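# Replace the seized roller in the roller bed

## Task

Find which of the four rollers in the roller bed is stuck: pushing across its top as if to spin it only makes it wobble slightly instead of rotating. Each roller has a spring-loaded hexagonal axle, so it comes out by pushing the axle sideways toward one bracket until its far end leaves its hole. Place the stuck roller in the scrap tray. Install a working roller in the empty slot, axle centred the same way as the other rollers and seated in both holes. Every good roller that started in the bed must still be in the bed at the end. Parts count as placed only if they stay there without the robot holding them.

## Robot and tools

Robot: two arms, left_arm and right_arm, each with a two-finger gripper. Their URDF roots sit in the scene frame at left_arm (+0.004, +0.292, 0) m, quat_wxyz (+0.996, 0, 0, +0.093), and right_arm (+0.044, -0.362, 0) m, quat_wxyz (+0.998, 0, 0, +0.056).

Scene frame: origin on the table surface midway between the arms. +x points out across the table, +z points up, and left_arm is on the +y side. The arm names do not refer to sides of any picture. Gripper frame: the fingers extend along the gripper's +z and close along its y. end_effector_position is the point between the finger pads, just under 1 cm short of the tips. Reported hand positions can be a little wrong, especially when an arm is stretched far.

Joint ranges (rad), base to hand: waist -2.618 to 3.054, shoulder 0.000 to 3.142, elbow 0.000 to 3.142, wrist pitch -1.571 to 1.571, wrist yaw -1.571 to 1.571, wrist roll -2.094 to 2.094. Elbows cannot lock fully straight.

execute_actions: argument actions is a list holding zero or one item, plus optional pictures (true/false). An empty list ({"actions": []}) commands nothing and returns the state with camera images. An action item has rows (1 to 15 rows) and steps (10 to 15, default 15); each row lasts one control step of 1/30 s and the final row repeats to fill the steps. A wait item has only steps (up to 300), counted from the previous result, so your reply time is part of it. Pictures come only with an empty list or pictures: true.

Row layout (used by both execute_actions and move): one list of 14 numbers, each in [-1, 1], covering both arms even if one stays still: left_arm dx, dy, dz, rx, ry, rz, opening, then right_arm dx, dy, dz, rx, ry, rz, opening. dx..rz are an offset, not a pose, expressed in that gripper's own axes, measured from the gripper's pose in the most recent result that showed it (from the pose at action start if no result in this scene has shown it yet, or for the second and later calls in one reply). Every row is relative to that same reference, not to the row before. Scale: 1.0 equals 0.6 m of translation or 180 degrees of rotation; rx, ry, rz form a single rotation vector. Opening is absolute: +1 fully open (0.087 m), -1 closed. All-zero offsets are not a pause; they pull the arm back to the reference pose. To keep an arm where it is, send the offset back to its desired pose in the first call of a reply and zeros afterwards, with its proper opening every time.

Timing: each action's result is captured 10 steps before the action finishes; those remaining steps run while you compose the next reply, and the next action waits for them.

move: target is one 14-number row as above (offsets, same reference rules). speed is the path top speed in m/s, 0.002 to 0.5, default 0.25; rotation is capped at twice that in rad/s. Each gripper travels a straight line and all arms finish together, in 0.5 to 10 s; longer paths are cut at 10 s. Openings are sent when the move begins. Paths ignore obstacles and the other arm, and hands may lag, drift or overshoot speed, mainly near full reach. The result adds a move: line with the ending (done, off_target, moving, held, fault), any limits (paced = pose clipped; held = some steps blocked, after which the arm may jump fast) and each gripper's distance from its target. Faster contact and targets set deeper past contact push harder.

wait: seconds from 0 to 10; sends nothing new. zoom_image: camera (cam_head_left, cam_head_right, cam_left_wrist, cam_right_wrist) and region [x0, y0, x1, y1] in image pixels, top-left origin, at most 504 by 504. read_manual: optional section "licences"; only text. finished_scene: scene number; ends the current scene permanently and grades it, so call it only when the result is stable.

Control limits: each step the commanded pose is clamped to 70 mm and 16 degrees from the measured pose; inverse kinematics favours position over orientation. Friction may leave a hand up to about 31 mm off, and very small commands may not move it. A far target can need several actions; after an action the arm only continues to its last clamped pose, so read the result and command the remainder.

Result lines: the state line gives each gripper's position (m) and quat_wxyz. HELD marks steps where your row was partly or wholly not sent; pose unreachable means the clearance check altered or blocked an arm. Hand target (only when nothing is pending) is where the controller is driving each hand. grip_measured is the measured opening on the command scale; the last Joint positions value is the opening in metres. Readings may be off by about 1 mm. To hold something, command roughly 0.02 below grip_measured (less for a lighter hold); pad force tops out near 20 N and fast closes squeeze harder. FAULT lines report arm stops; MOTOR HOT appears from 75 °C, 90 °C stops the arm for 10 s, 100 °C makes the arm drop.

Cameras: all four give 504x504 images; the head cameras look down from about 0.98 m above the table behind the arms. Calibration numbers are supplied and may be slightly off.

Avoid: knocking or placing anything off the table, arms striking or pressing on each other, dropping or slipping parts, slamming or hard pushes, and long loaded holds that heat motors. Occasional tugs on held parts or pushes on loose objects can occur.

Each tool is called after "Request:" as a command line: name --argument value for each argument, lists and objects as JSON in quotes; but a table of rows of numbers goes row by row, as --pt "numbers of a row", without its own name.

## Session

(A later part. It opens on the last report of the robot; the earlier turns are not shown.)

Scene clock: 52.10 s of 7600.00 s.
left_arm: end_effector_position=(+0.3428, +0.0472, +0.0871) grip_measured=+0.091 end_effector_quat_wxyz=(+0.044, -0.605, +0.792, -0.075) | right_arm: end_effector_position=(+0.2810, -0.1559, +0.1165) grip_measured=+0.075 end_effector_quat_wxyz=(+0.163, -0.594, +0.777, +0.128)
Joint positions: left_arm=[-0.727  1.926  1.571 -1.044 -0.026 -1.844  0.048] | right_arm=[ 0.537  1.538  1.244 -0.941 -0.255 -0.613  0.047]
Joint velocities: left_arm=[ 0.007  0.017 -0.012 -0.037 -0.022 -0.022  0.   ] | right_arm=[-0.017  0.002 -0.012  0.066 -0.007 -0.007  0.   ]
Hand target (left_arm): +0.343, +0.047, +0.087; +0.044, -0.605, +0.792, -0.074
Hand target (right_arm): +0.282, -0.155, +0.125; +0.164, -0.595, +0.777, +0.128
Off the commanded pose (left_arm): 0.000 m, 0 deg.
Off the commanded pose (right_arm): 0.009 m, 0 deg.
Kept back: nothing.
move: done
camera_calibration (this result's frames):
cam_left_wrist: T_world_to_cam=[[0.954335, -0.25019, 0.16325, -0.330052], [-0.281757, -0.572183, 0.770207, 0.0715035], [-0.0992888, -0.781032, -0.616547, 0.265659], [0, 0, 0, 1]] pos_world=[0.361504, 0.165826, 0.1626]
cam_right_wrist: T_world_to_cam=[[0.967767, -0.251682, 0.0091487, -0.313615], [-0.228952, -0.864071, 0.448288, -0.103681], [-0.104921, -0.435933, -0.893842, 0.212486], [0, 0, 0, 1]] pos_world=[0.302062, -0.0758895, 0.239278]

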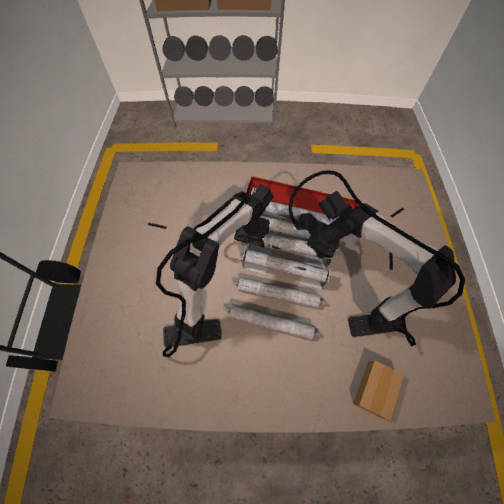

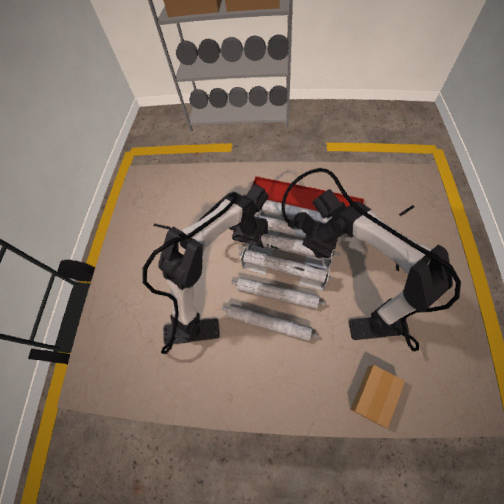

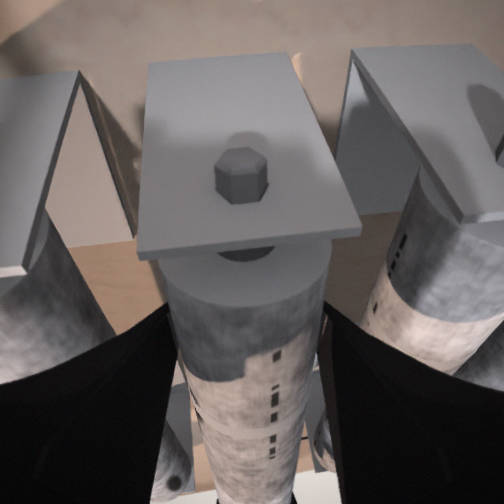

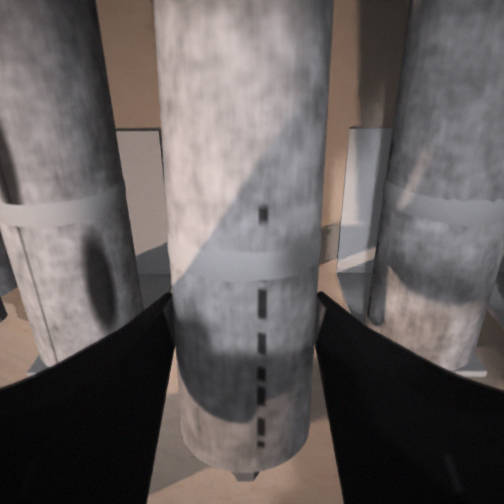

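Request:
move --target '[0.05,-0.004,-0.025,0,0,0,-0.1, 0.035,0,-0.043,0,0,0,-0.1]' --speed 0.04

Request:
move --target '[0,-0.023,-0.13,0,0,0,-0.1, -0.03,0,-0.068,0,0,0,-0.1]' --speed 0.06

Scene clock: 53.80 s of 7600.00 s.
left_arm: end_effector_position=(+0.3320, +0.0233, +0.0933) grip_measured=+0.091 end_effector_quat_wxyz=(+0.042, -0.608, +0.790, -0.067) | right_arm: end_effector_position=(+0.2721, -0.1795, +0.1238) grip_measured=+0.075 end_effector_quat_wxyz=(+0.150, -0.596, +0.778, +0.130)
Joint positions: left_arm=[-0.796  1.955  1.638 -1.102 -0.039 -1.92   0.048] | right_arm=[ 0.486  1.486  1.23  -1.021 -0.275 -0.669  0.047]
Joint velocities: left_arm=[ 0.007  0.002  0.002 -0.037  0.007 -0.007  0.001] | right_arm=[ 0.002 -0.002 -0.012 -0.037 -0.022 -0.022 -0.001]
Hand target (left_arm): +0.334, +0.019, +0.103; +0.044, -0.605, +0.791, -0.076
Hand target (right_arm): +0.273, -0.184, +0.131; +0.163, -0.595, +0.777, +0.128
Off the commanded pose (left_arm): 0.011 m, 1 deg.
Off the commanded pose (right_arm): 0.009 m, 2 deg.
Kept back: nothing.
move: off_target (left_arm)
camera_calibration (this result's frames):
cam_left_wrist: T_world_to_cam=[[0.958267, -0.244422, 0.148263, -0.326826], [-0.267197, -0.581405, 0.768488, 0.0456199], [-0.101635, -0.776032, -0.622451, 0.25098], [0, 0, 0, 1]] pos_world=[0.350885, 0.141408, 0.169621]
cam_right_wrist: T_world_to_cam=[[0.969215, -0.246023, -0.0097411, -0.308003], [-0.213426, -0.859206, 0.464988, -0.134836], [-0.122768, -0.448594, -0.885263, 0.209324], [0, 0, 0, 1]] pos_world=[0.295442, -0.0977261, 0.245003]

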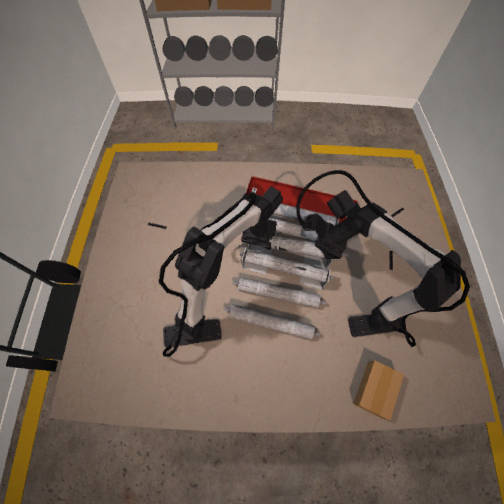

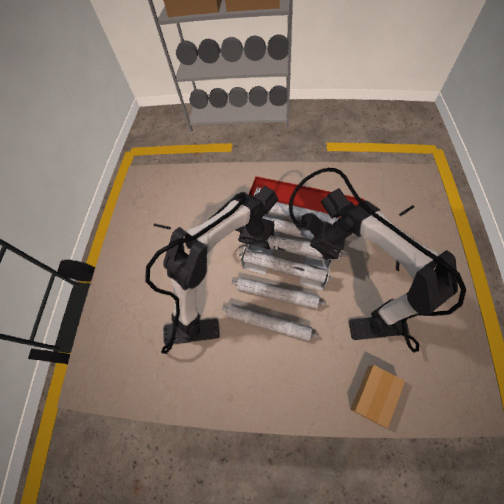

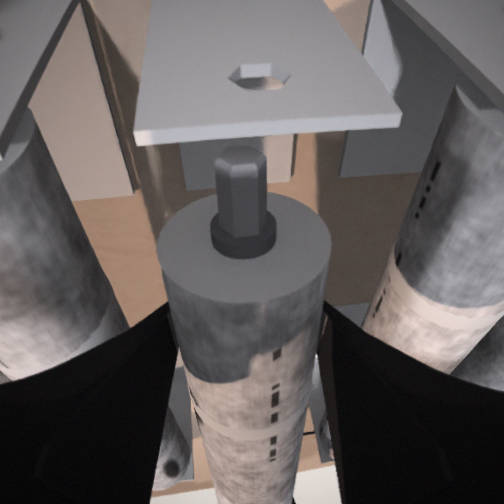

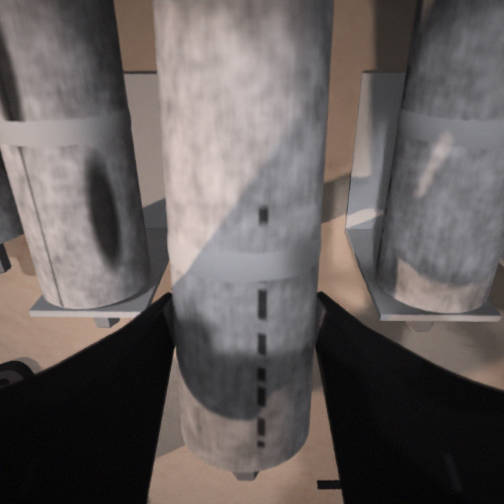

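Scene clock: 55.43 s of 7600.00 s.
left_arm: end_effector_position=(+0.3291, +0.0273, +0.1584) grip_measured=+0.091 end_effector_quat_wxyz=(+0.041, -0.606, +0.793, -0.048) | right_arm: end_effector_position=(+0.2693, -0.1791, +0.1659) grip_measured=+0.075 end_effector_quat_wxyz=(+0.151, -0.596, +0.777, +0.135)
Joint positions: left_arm=[-0.796  1.991  1.957 -1.42  -0.049 -1.912  0.048] | right_arm=[ 0.486  1.486  1.396 -1.184 -0.285 -0.668  0.047]
Joint velocities: left_arm=[ 0.017  0.027  0.017 -0.022  0.051 -0.095  0.   ] | right_arm=[-0.002 -0.017 -0.002  0.037  0.037 -0.022 -0.001]
Hand target (left_arm): +0.334, +0.025, +0.172; +0.042, -0.608, +0.790, -0.067
Hand target (right_arm): +0.273, -0.180, +0.168; +0.150, -0.596, +0.778, +0.130
Off the commanded pose (left_arm): 0.015 m, 2 deg.
Off the commanded pose (right_arm): 0.005 m, 1 deg.
Kept back: nothing.
move: off_target (left_arm)
camera_calibration (this result's frames):
cam_left_wrist: T_world_to_cam=[[0.959781, -0.254298, 0.11897, -0.328242], [-0.253336, -0.601819, 0.757386, -0.00515842], [-0.121003, -0.757064, -0.642037, 0.303304], [0, 0, 0, 1]] pos_world=[0.350434, 0.143045, 0.23769]
cam_right_wrist: T_world_to_cam=[[0.969647, -0.244013, -0.0155444, -0.303587], [-0.210149, -0.864205, 0.457152, -0.155202], [-0.124984, -0.44001, -0.889253, 0.249168], [0, 0, 0, 1]] pos_world=[0.292899, -0.0985688, 0.287805]

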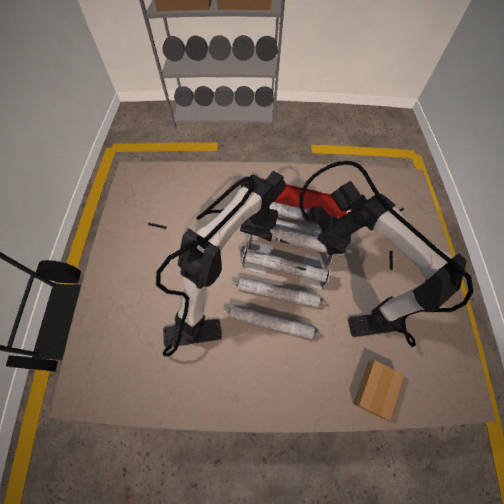

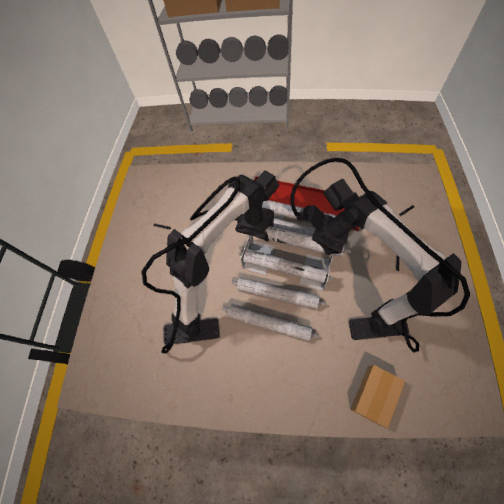

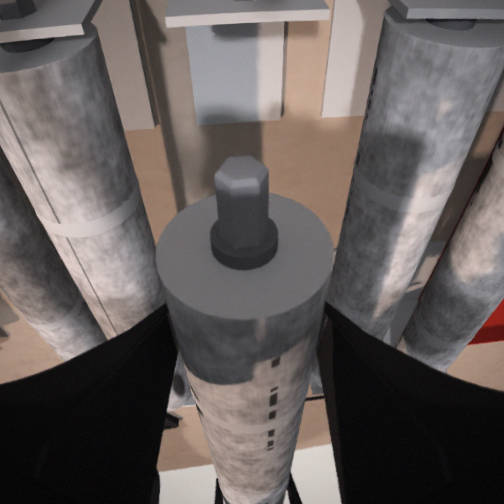

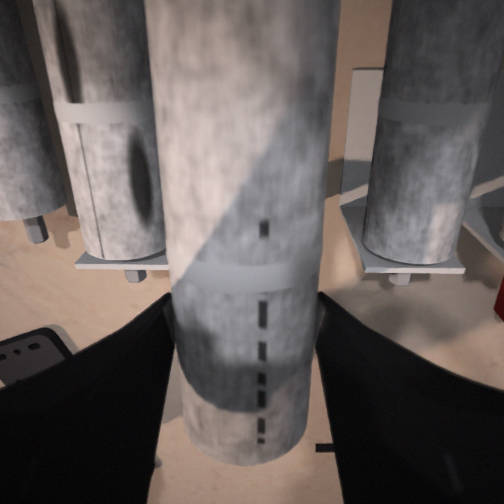

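Request:
move --target '[-0.138,-0.431,0.02,0.167,0,0,-0.1, -0.128,-0.433,0.041,0.154,0,-0.065,-0.1]' --speed 0.08

Scene clock: 60.63 s of 7600.00 s.
left_arm: end_effector_position=(+0.5782, +0.0449, +0.1365) grip_measured=+0.091 end_effector_quat_wxyz=(+0.181, -0.596, +0.749, -0.226) | right_arm: end_effector_position=(+0.5189, -0.1621, +0.1504) grip_measured=+0.075 end_effector_quat_wxyz=(+0.268, -0.631, +0.727, -0.045)
Joint positions: left_arm=[-0.547  2.646  2.836 -1.178 -0.076 -1.684  0.048] | right_arm=[ 0.335  2.103  2.006 -0.925 -0.052 -0.967  0.047]
Joint velocities: left_arm=[ 0.002  0.002  0.022  0.007  0.066  0.037 -0.002] | right_arm=[-0.002 -0.007 -0.002  0.051 -0.007 -0.037 -0.001]
Hand target (left_arm): +0.594, +0.040, +0.177; +0.214, -0.574, +0.738, -0.282
Hand target (right_arm): +0.539, -0.169, +0.168; +0.299, -0.617, +0.724, -0.071
Off the commanded pose (left_arm): 0.049 m, 4 deg.
Off the commanded pose (right_arm): 0.027 m, 5 deg.
elbow stopped short (left arm): the move would have taken joint 3 (elbow) straighter than the controller allows; a more bent joint 3 avoids this.
Kept back: nothing.
move: off_target (left_arm, right_arm)
camera_calibration (this result's frames):
cam_left_wrist: T_world_to_cam=[[0.81697, -0.180074, 0.547844, -0.539599], [-0.549029, -0.533514, 0.643373, 0.268548], [0.176428, -0.826399, -0.534731, 0.149204], [0, 0, 0, 1]] pos_world=[0.561954, 0.169408, 0.202623]
cam_right_wrist: T_world_to_cam=[[0.888981, -0.189209, 0.417028, -0.556082], [-0.381997, -0.808636, 0.447421, 0.0187071], [0.252567, -0.557053, -0.79114, 0.0444439], [0, 0, 0, 1]] pos_world=[0.490268, -0.0653311, 0.258693]

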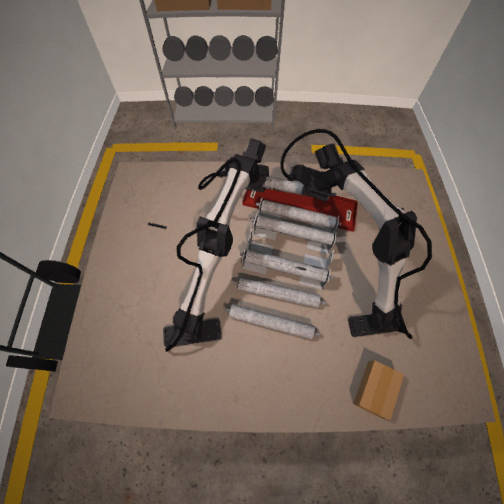

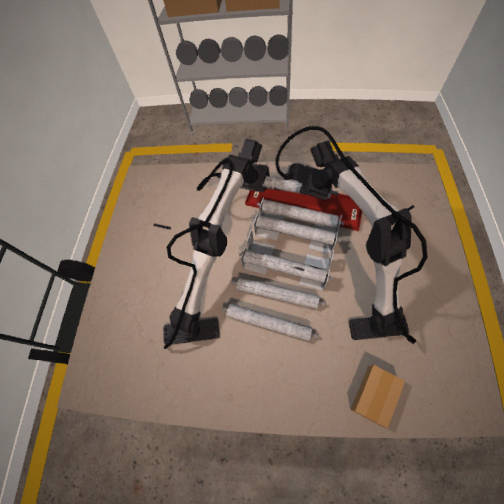

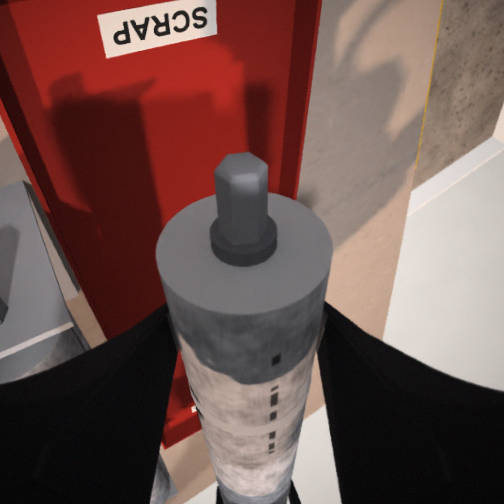

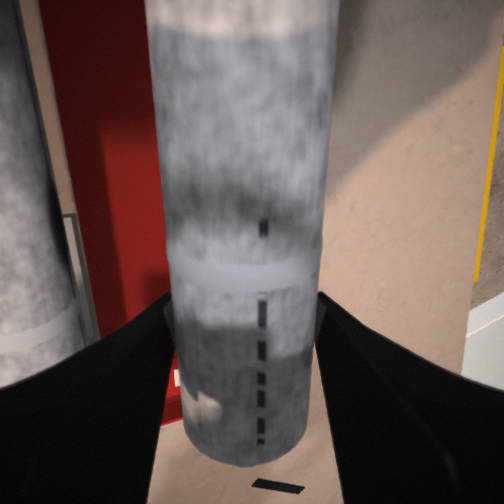

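Request:
move --target '[0.05,0.013,0.092,0.02,0,0,-0.1, 0.095,0.014,0.103,0.02,0,-0.008,-0.1]' --speed 0.05

Scene clock: 63.43 s of 7600.00 s.
left_arm: end_effector_position=(+0.5924, +0.0263, +0.0737) grip_measured=+0.088 end_effector_quat_wxyz=(+0.194, -0.590, +0.752, -0.222) | right_arm: end_effector_position=(+0.5359, -0.1806, +0.0668) grip_measured=+0.075 end_effector_quat_wxyz=(+0.292, -0.626, +0.721, -0.050)
Joint positions: left_arm=[-0.577  2.642  2.567 -0.908 -0.114 -1.687  0.048] | right_arm=[ 0.28   2.103  1.65  -0.522 -0.086 -1.011  0.047]
Joint velocities: left_arm=[-0.007 -0.022 -0.012  0.051  0.037 -0.095 -0.001] | right_arm=[ 0.012  0.002 -0.007  0.11  -0.037 -0.037 -0.   ]
Hand target (left_arm): +0.594, +0.010, +0.087; +0.197, -0.591, +0.742, -0.248
Hand target (right_arm): +0.536, -0.195, +0.074; +0.286, -0.631, +0.718, -0.071
Off the commanded pose (left_arm): 0.021 m, 3 deg.
Off the commanded pose (right_arm): 0.019 m, 3 deg.
Kept back: nothing.
move: off_target (left_arm, right_arm)
camera_calibration (this result's frames):
cam_left_wrist: T_world_to_cam=[[0.807001, -0.199447, 0.555851, -0.514283], [-0.562425, -0.54658, 0.620426, 0.316838], [0.180075, -0.813309, -0.553265, 0.0966039], [0, 0, 0, 1]] pos_world=[0.575829, 0.149174, 0.142737]
cam_right_wrist: T_world_to_cam=[[0.869653, -0.200966, 0.450906, -0.533804], [-0.401821, -0.818773, 0.410062, 0.0589077], [0.286781, -0.537796, -0.7928, -0.0510158], [0, 0, 0, 1]] pos_world=[0.502525, -0.0864804, 0.176094]

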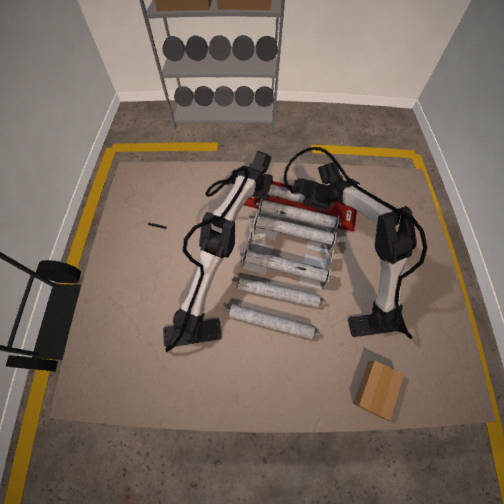

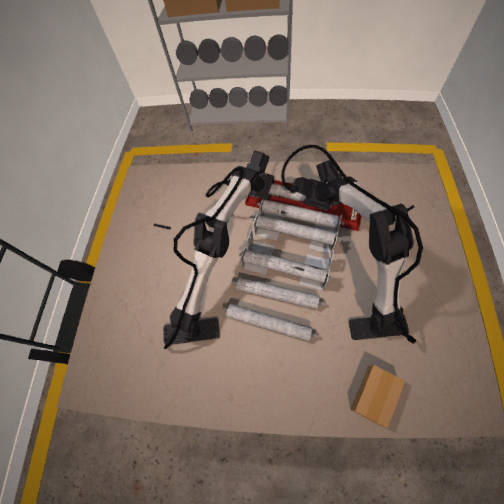

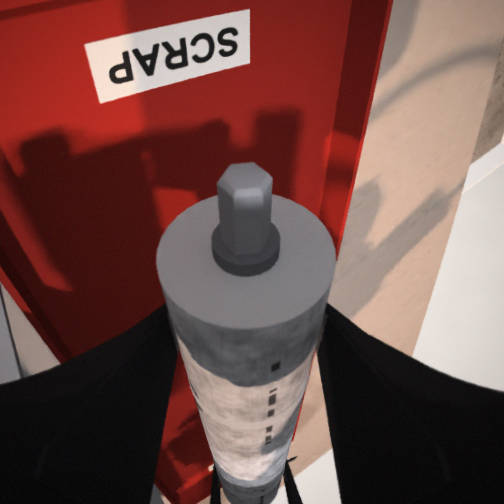

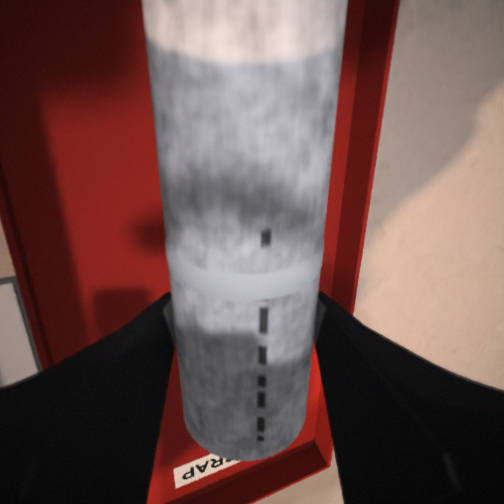

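Request:
move --target '[0,0,0.075,-0.03,0,0,-0.1, 0.03,-0.013,0.06,-0.028,0,0.011,-0.1]' --speed 0.04

Scene clock: 65.30 s of 7600.00 s.
left_arm: end_effector_position=(+0.5915, +0.0279, +0.0684) grip_measured=+0.088 end_effector_quat_wxyz=(+0.174, -0.603, +0.750, -0.208) | right_arm: end_effector_position=(+0.5537, -0.1814, +0.0430) grip_measured=+0.075 end_effector_quat_wxyz=(+0.267, -0.640, +0.720, -0.020)
Joint positions: left_arm=[-0.571  2.798  2.877 -1.108 -0.098 -1.712  0.048] | right_arm=[ 0.246  2.241  1.808 -0.614 -0.149 -1.055  0.047]
Joint velocities: left_arm=[ 0.007 -0.002 -0.002  0.022  0.022 -0.037  0.001] | right_arm=[-0.022 -0.002  0.022  0.037  0.007 -0.051 -0.001]
Hand target (left_arm): +0.610, +0.024, +0.037; +0.186, -0.596, +0.749, -0.221
Hand target (right_arm): +0.559, -0.188, +0.035; +0.265, -0.626, +0.733, -0.013
Off the commanded pose (left_arm): 0.041 m, 3 deg.
Off the commanded pose (right_arm): 0.013 m, 2 deg.
elbow stopped short (left arm): the move would have taken joint 3 (elbow) straighter than the controller allows; a more bent joint 3 avoids this.
Kept back: nothing.
move: off_target (left_arm, right_arm)
camera_calibration (this result's frames):
cam_left_wrist: T_world_to_cam=[[0.837352, -0.179862, 0.516229, -0.526142], [-0.520521, -0.550866, 0.652384, 0.293644], [0.167034, -0.814983, -0.55489, 0.102976], [0, 0, 0, 1]] pos_world=[0.576213, 0.15105, 0.137181]
cam_right_wrist: T_world_to_cam=[[0.90725, -0.168609, 0.385316, -0.550819], [-0.339385, -0.834598, 0.433893, 0.0367525], [0.248426, -0.52442, -0.814413, -0.0508157], [0, 0, 0, 1]] pos_world=[0.524828, -0.0888485, 0.154908]

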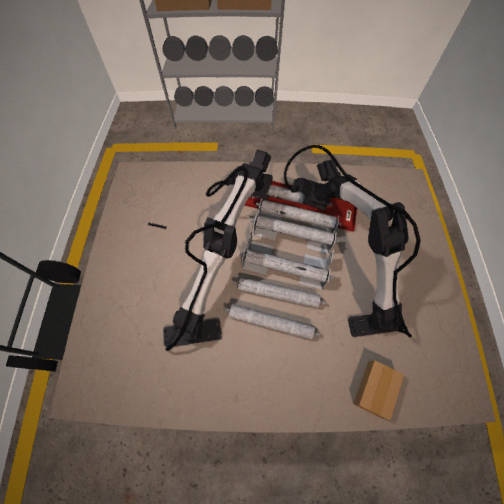

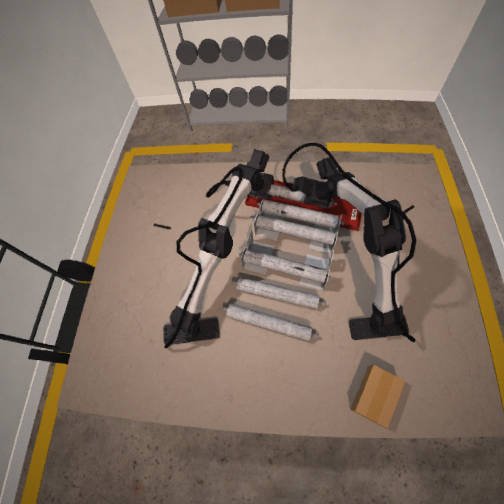

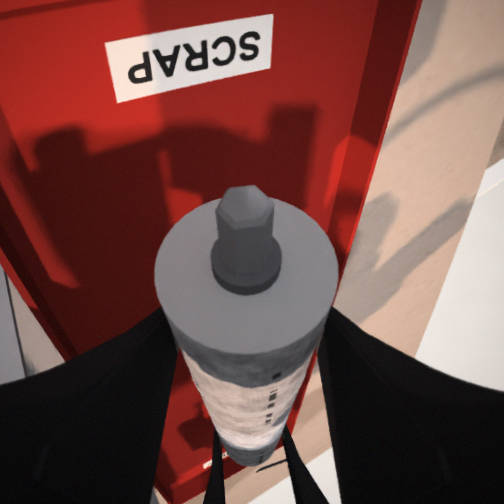

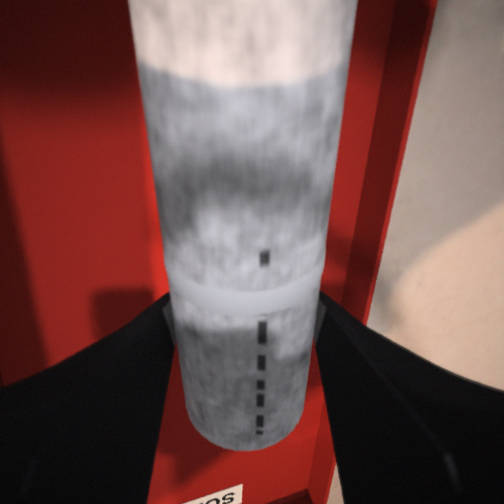

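Request:
execute_actions --actions '[{"rows":[[0,0,0,0,0,0,0.07,0,0,0.01,0,0.03,0,-0.3],[0,0,0,0,0,0,0.078,0,0,0.01,0,0.03,0,-0.3],[0,0,0,0,0,0,0.082,0,0,0.01,0,0.03,0,-0.3],[0,0,0,0,0,0,0.085,0,0,0.01,0,0.03,0,-0.3],[0,0,0,0,0,0,0.085,0,0,0.01,0,0.03,0,-0.3],[0,0,0,0,0,0,0.087,0,0,0.01,0,0.03,0,-0.3]],"steps":15}]'

Request:
wait --seconds 0.5

Scene clock: 66.50 s of 7600.00 s.
left_arm: end_effector_position=(+0.5913, +0.0286, +0.0692) grip_measured=+0.089 end_effector_quat_wxyz=(+0.174, -0.606, +0.748, -0.208) | right_arm: end_effector_position=(+0.5551, -0.1809, +0.0435) grip_measured=+0.075 end_effector_quat_wxyz=(+0.248, -0.642, +0.725, -0.039)
Joint positions: left_arm=[-0.571  2.796  2.877 -1.112 -0.099 -1.719  0.048] | right_arm=[ 0.265  2.271  1.869 -0.67  -0.092 -1.049  0.047]
Joint velocities: left_arm=[-0.012 -0.007  0.002  0.037  0.007  0.007 -0.   ] | right_arm=[ 0.066  0.105  0.208 -0.198  0.198  0.022 -0.   ]
Steps of this call (steps 1 to 31: nothing new was sent; steps 32 to 36: the first 5 steps of this action). Readings (end_effector_position):
32: left_arm (+0.5910, +0.0281, +0.0692) | right_arm (+0.5540, -0.1811, +0.0436)
33: left_arm (+0.5911, +0.0282, +0.0692) | right_arm (+0.5549, -0.1809, +0.0435)
35: left_arm (+0.5913, +0.0286, +0.0692) | right_arm (+0.5551, -0.1809, +0.0435)
36: the state above

Scene clock: 67.33 s of 7600.00 s.
left_arm: end_effector_position=(+0.5913, +0.0286, +0.0692) grip_measured=+0.090 end_effector_quat_wxyz=(+0.174, -0.606, +0.748, -0.208) | right_arm: end_effector_position=(+0.5549, -0.1812, +0.0435) grip_measured=+0.075 end_effector_quat_wxyz=(+0.241, -0.641, +0.727, -0.044)
Joint positions: left_arm=[-0.571  2.796  2.877 -1.112 -0.099 -1.719  0.048] | right_arm=[ 0.27   2.28   1.888 -0.689 -0.075 -1.044  0.047]
Joint velocities: left_arm=[-0.002  0.002 -0.012  0.051  0.022 -0.007 -0.001] | right_arm=[-0.022 -0.007  0.027  0.022 -0.022 -0.051  0.   ]
Hand target (left_arm): +0.592, +0.028, +0.068; +0.174, -0.603, +0.750, -0.208
Hand target (right_arm): +0.556, -0.180, +0.038; +0.233, -0.639, +0.731, -0.051
Off the commanded pose (left_arm): 0.001 m, 0 deg.
Off the commanded pose (right_arm): 0.006 m, 1 deg.
Kept back: nothing.
Steps of this call (steps 1 to 10: the last 10 steps of your previous action; steps 11 to 25: nothing new was sent). Readings (end_effector_position):
1: left_arm (+0.5913, +0.0286, +0.0692) | right_arm (+0.5550, -0.1810, +0.0436)
2: left_arm (+0.5913, +0.0286, +0.0692) | right_arm (+0.5551, -0.1810, +0.0436)
4: left_arm (+0.5913, +0.0286, +0.0692) | right_arm (+0.5550, -0.1811, +0.0436)
8: left_arm (+0.5913, +0.0286, +0.0692) | right_arm (+0.5549, -0.1810, +0.0437)
25: the state above
camera_calibration (this result's frames):
cam_left_wrist: T_world_to_cam=[[0.839867, -0.172853, 0.514534, -0.527735], [-0.514916, -0.5536, 0.654514, 0.290025], [0.171711, -0.814646, -0.553955, 0.101184], [0, 0, 0, 1]] pos_world=[0.575191, 0.151766, 0.137763]
cam_right_wrist: T_world_to_cam=[[0.908143, -0.162532, 0.385822, -0.55153], [-0.352112, -0.795051, 0.493873, 0.0487273], [0.226478, -0.58436, -0.77925, -0.0507731], [0, 0, 0, 1]] pos_world=[0.529525, -0.0805705, 0.149163]

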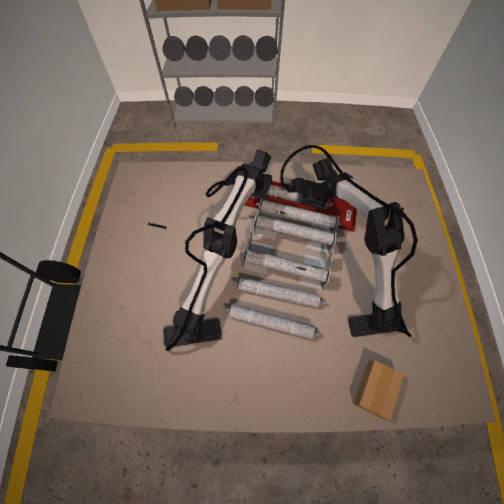

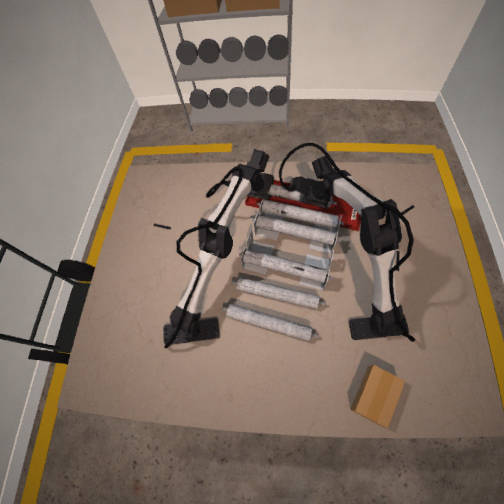

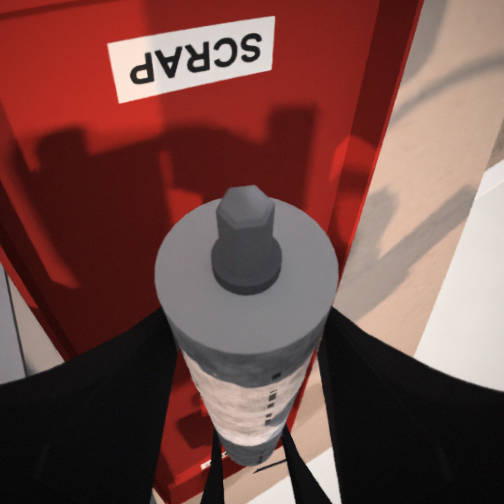

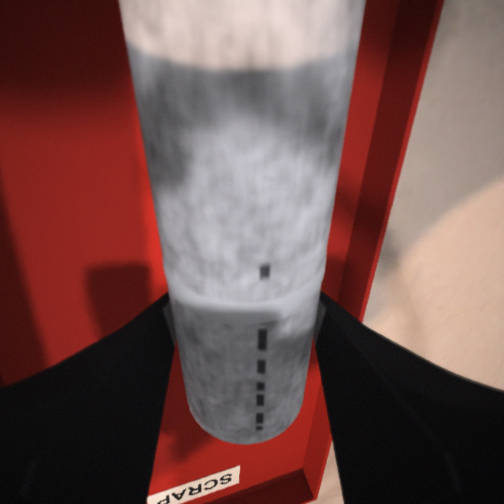

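Request:
move --target '[0,0.01,0.05,0,0.1,0,-0.1, 0,0,0.01,0,0,0,-0.1]' --speed 0.05

Scene clock: 71.37 s of 7600.00 s.
left_arm: end_effector_position=(+0.5902, +0.0230, +0.0694) grip_measured=+0.088 end_effector_quat_wxyz=(+0.048, -0.573, +0.763, -0.295) | right_arm: end_effector_position=(+0.5538, -0.1856, +0.0430) grip_measured=+0.075 end_effector_quat_wxyz=(+0.233, -0.641, +0.730, -0.052)
Joint positions: left_arm=[-0.483  2.831  2.877 -1.063  0.26  -1.66   0.048] | right_arm=[ 0.27   2.28   1.888 -0.7   -0.054 -1.045  0.047]
Joint velocities: left_arm=[-0.002 -0.012 -0.002 -0.022 -0.125 -0.022  0.002] | right_arm=[-0.002 -0.002 -0.002  0.095 -0.007 -0.11  -0.   ]
Hand target (left_arm): +0.599, +0.027, +0.040; +0.051, -0.566, +0.768, -0.294
Hand target (right_arm): +0.557, -0.180, +0.038; +0.241, -0.641, +0.727, -0.044
Off the commanded pose (left_arm): 0.031 m, 1 deg.
Off the commanded pose (right_arm): 0.008 m, 1 deg.
Kept back: nothing.
move: off_target (left_arm)
camera_calibration (this result's frames):
cam_left_wrist: T_world_to_cam=[[0.852158, -0.165846, 0.496308, -0.534124], [-0.523261, -0.278989, 0.80521, 0.274379], [0.00492291, -0.945865, -0.324523, 0.182506], [0, 0, 0, 1]] pos_world=[0.597831, 0.160592, 0.103385]
cam_right_wrist: T_world_to_cam=[[0.907766, -0.162103, 0.386889, -0.550803], [-0.357652, -0.78104, 0.511919, 0.0499608], [0.219193, -0.603074, -0.766978, -0.0535594], [0, 0, 0, 1]] pos_world=[0.529609, -0.0825657, 0.146445]

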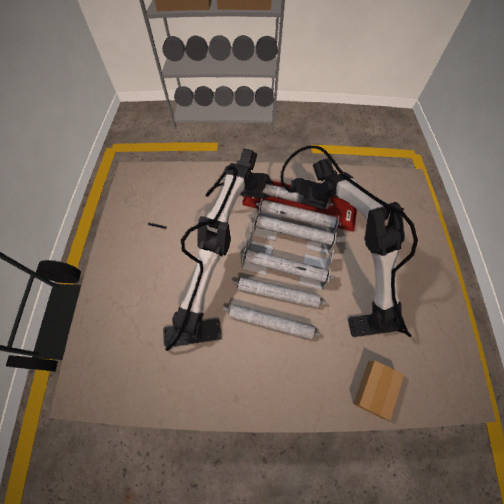

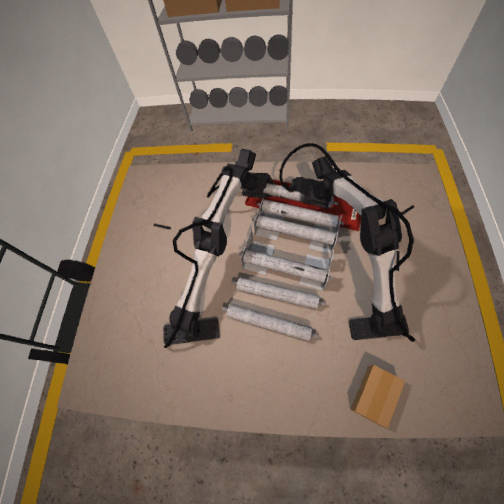

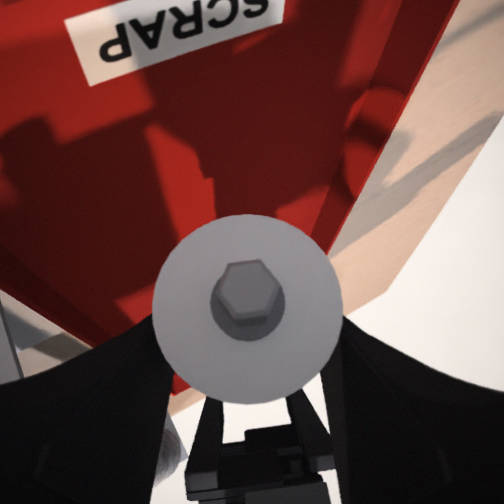

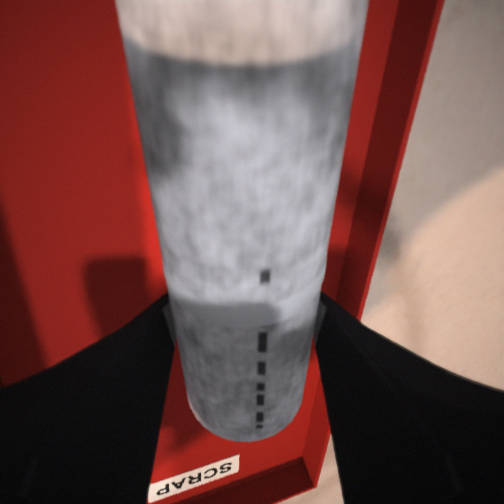

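Request:
move --target '[0,0,0,0,0,0,-0.1, 0,0,0,0,0,0,0.35]' --speed 0.05

Request:
move --target '[0,0,0,0,0,0,-0.1, -0.165,-0.008,0.028,0,-0.07,0,0.35]' --speed 0.06

Scene clock: 73.00 s of 7600.00 s.
left_arm: end_effector_position=(+0.5898, +0.0230, +0.0693) grip_measured=+0.088 end_effector_quat_wxyz=(+0.045, -0.576, +0.761, -0.294) | right_arm: end_effector_position=(+0.5539, -0.1857, +0.0430) grip_measured=+0.350 end_effector_quat_wxyz=(+0.233, -0.641, +0.730, -0.053)
Joint positions: left_arm=[-0.483  2.831  2.877 -1.066  0.262 -1.668  0.048] | right_arm=[ 0.27   2.28   1.888 -0.699 -0.053 -1.045  0.059]
Joint velocities: left_arm=[-0.007 -0.002  0.017  0.037  0.095 -0.037 -0.   ] | right_arm=[ 0.007  0.022 -0.017 -0.007  0.037 -0.037  0.   ]
Hand target (left_arm): +0.590, +0.023, +0.069; +0.048, -0.573, +0.763, -0.295
Hand target (right_arm): +0.554, -0.186, +0.043; +0.233, -0.641, +0.730, -0.052
Off the commanded pose (left_arm): 0.000 m, 1 deg.
Off the commanded pose (right_arm): 0.000 m, 0 deg.
Kept back: nothing.
move: done
camera_calibration (this result's frames):
cam_left_wrist: T_world_to_cam=[[0.856415, -0.158768, 0.491269, -0.536065], [-0.516216, -0.279106, 0.809704, 0.26975], [0.00856142, -0.947044, -0.320989, 0.180023], [0, 0, 0, 1]] pos_world=[0.596802, 0.160669, 0.10272]
cam_right_wrist: T_world_to_cam=[[0.907552, -0.162196, 0.387353, -0.550838], [-0.358036, -0.78089, 0.511881, 0.0501915], [0.219455, -0.603244, -0.76677, -0.0537515], [0, 0, 0, 1]] pos_world=[0.529681, -0.082575, 0.146462]

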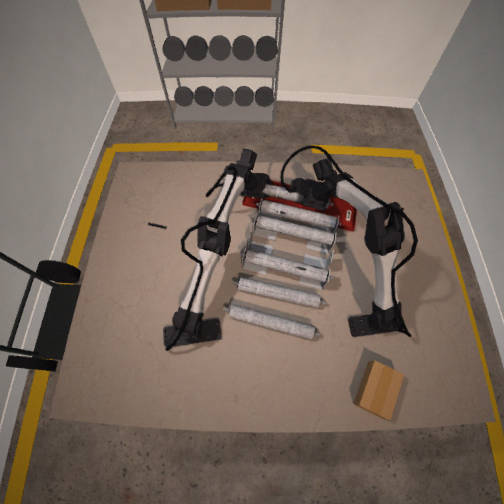

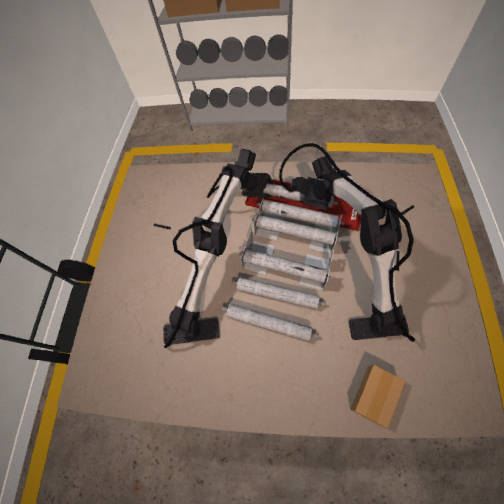

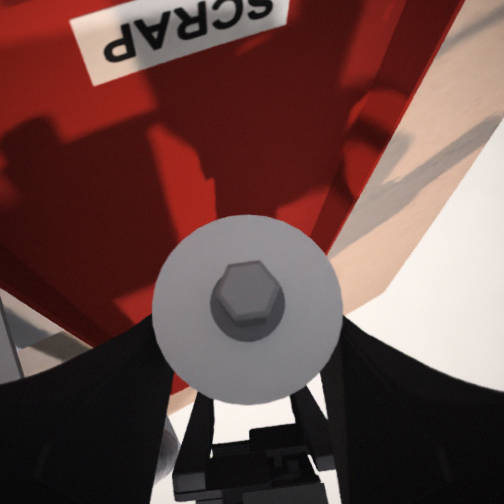

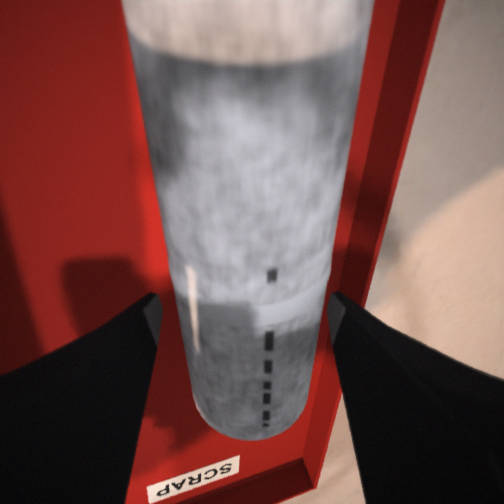

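Scene clock: 75.17 s of 7600.00 s.
left_arm: end_effector_position=(+0.5899, +0.0236, +0.0690) grip_measured=+0.088 end_effector_quat_wxyz=(+0.043, -0.582, +0.758, -0.293) | right_arm: end_effector_position=(+0.5723, -0.0972, +0.0670) grip_measured=+0.350 end_effector_quat_wxyz=(+0.312, -0.640, +0.702, +0.011)
Joint positions: left_arm=[-0.483  2.831  2.877 -1.07   0.26  -1.681  0.048] | right_arm=[ 0.356  2.389  2.123 -0.691 -0.178 -0.951  0.059]
Joint velocities: left_arm=[-0.012  0.012 -0.022  0.066  0.007 -0.066 -0.   ] | right_arm=[-0.007  0.002 -0.007 -0.066 -0.007  0.066  0.   ]
Hand target (left_arm): +0.590, +0.023, +0.069; +0.045, -0.576, +0.761, -0.294
Hand target (right_arm): +0.573, -0.088, +0.059; +0.313, -0.642, +0.700, +0.017
Off the commanded pose (left_arm): 0.001 m, 1 deg.
Off the commanded pose (right_arm): 0.014 m, 1 deg.
Kept back: nothing.
move: off_target (right_arm)
camera_calibration (this result's frames):
cam_left_wrist: T_world_to_cam=[[0.861888, -0.147768, 0.485091, -0.538927], [-0.506815, -0.283004, 0.814277, 0.264438], [0.0169586, -0.947667, -0.318809, 0.175406], [0, 0, 0, 1]] pos_world=[0.595541, 0.161428, 0.102024]
cam_right_wrist: T_world_to_cam=[[0.900409, -0.173305, 0.399036, -0.560232], [-0.318955, -0.886746, 0.334589, 0.0928209], [0.295857, -0.428541, -0.85371, -0.00696611], [0, 0, 0, 1]] pos_world=[0.536105, -0.0177678, 0.186549]

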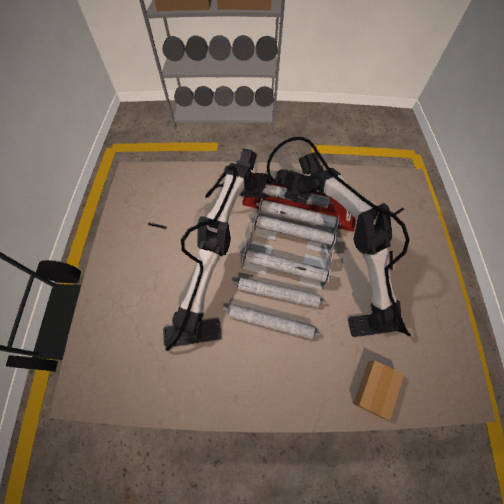

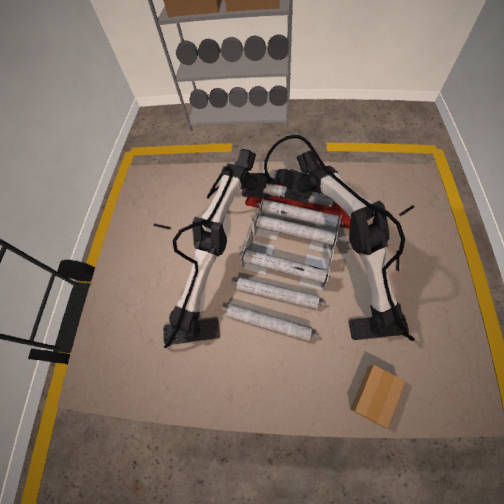

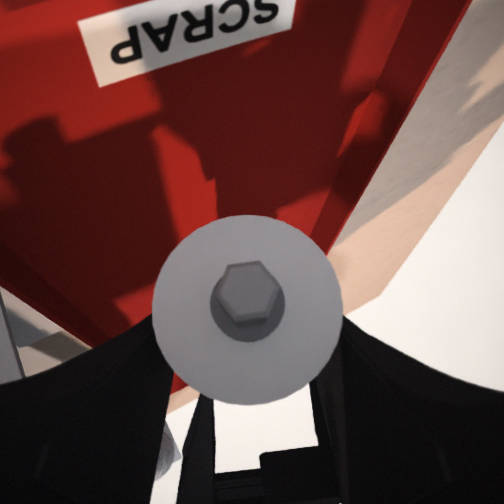

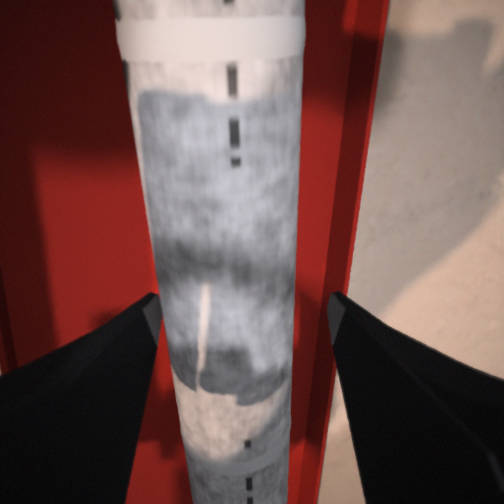

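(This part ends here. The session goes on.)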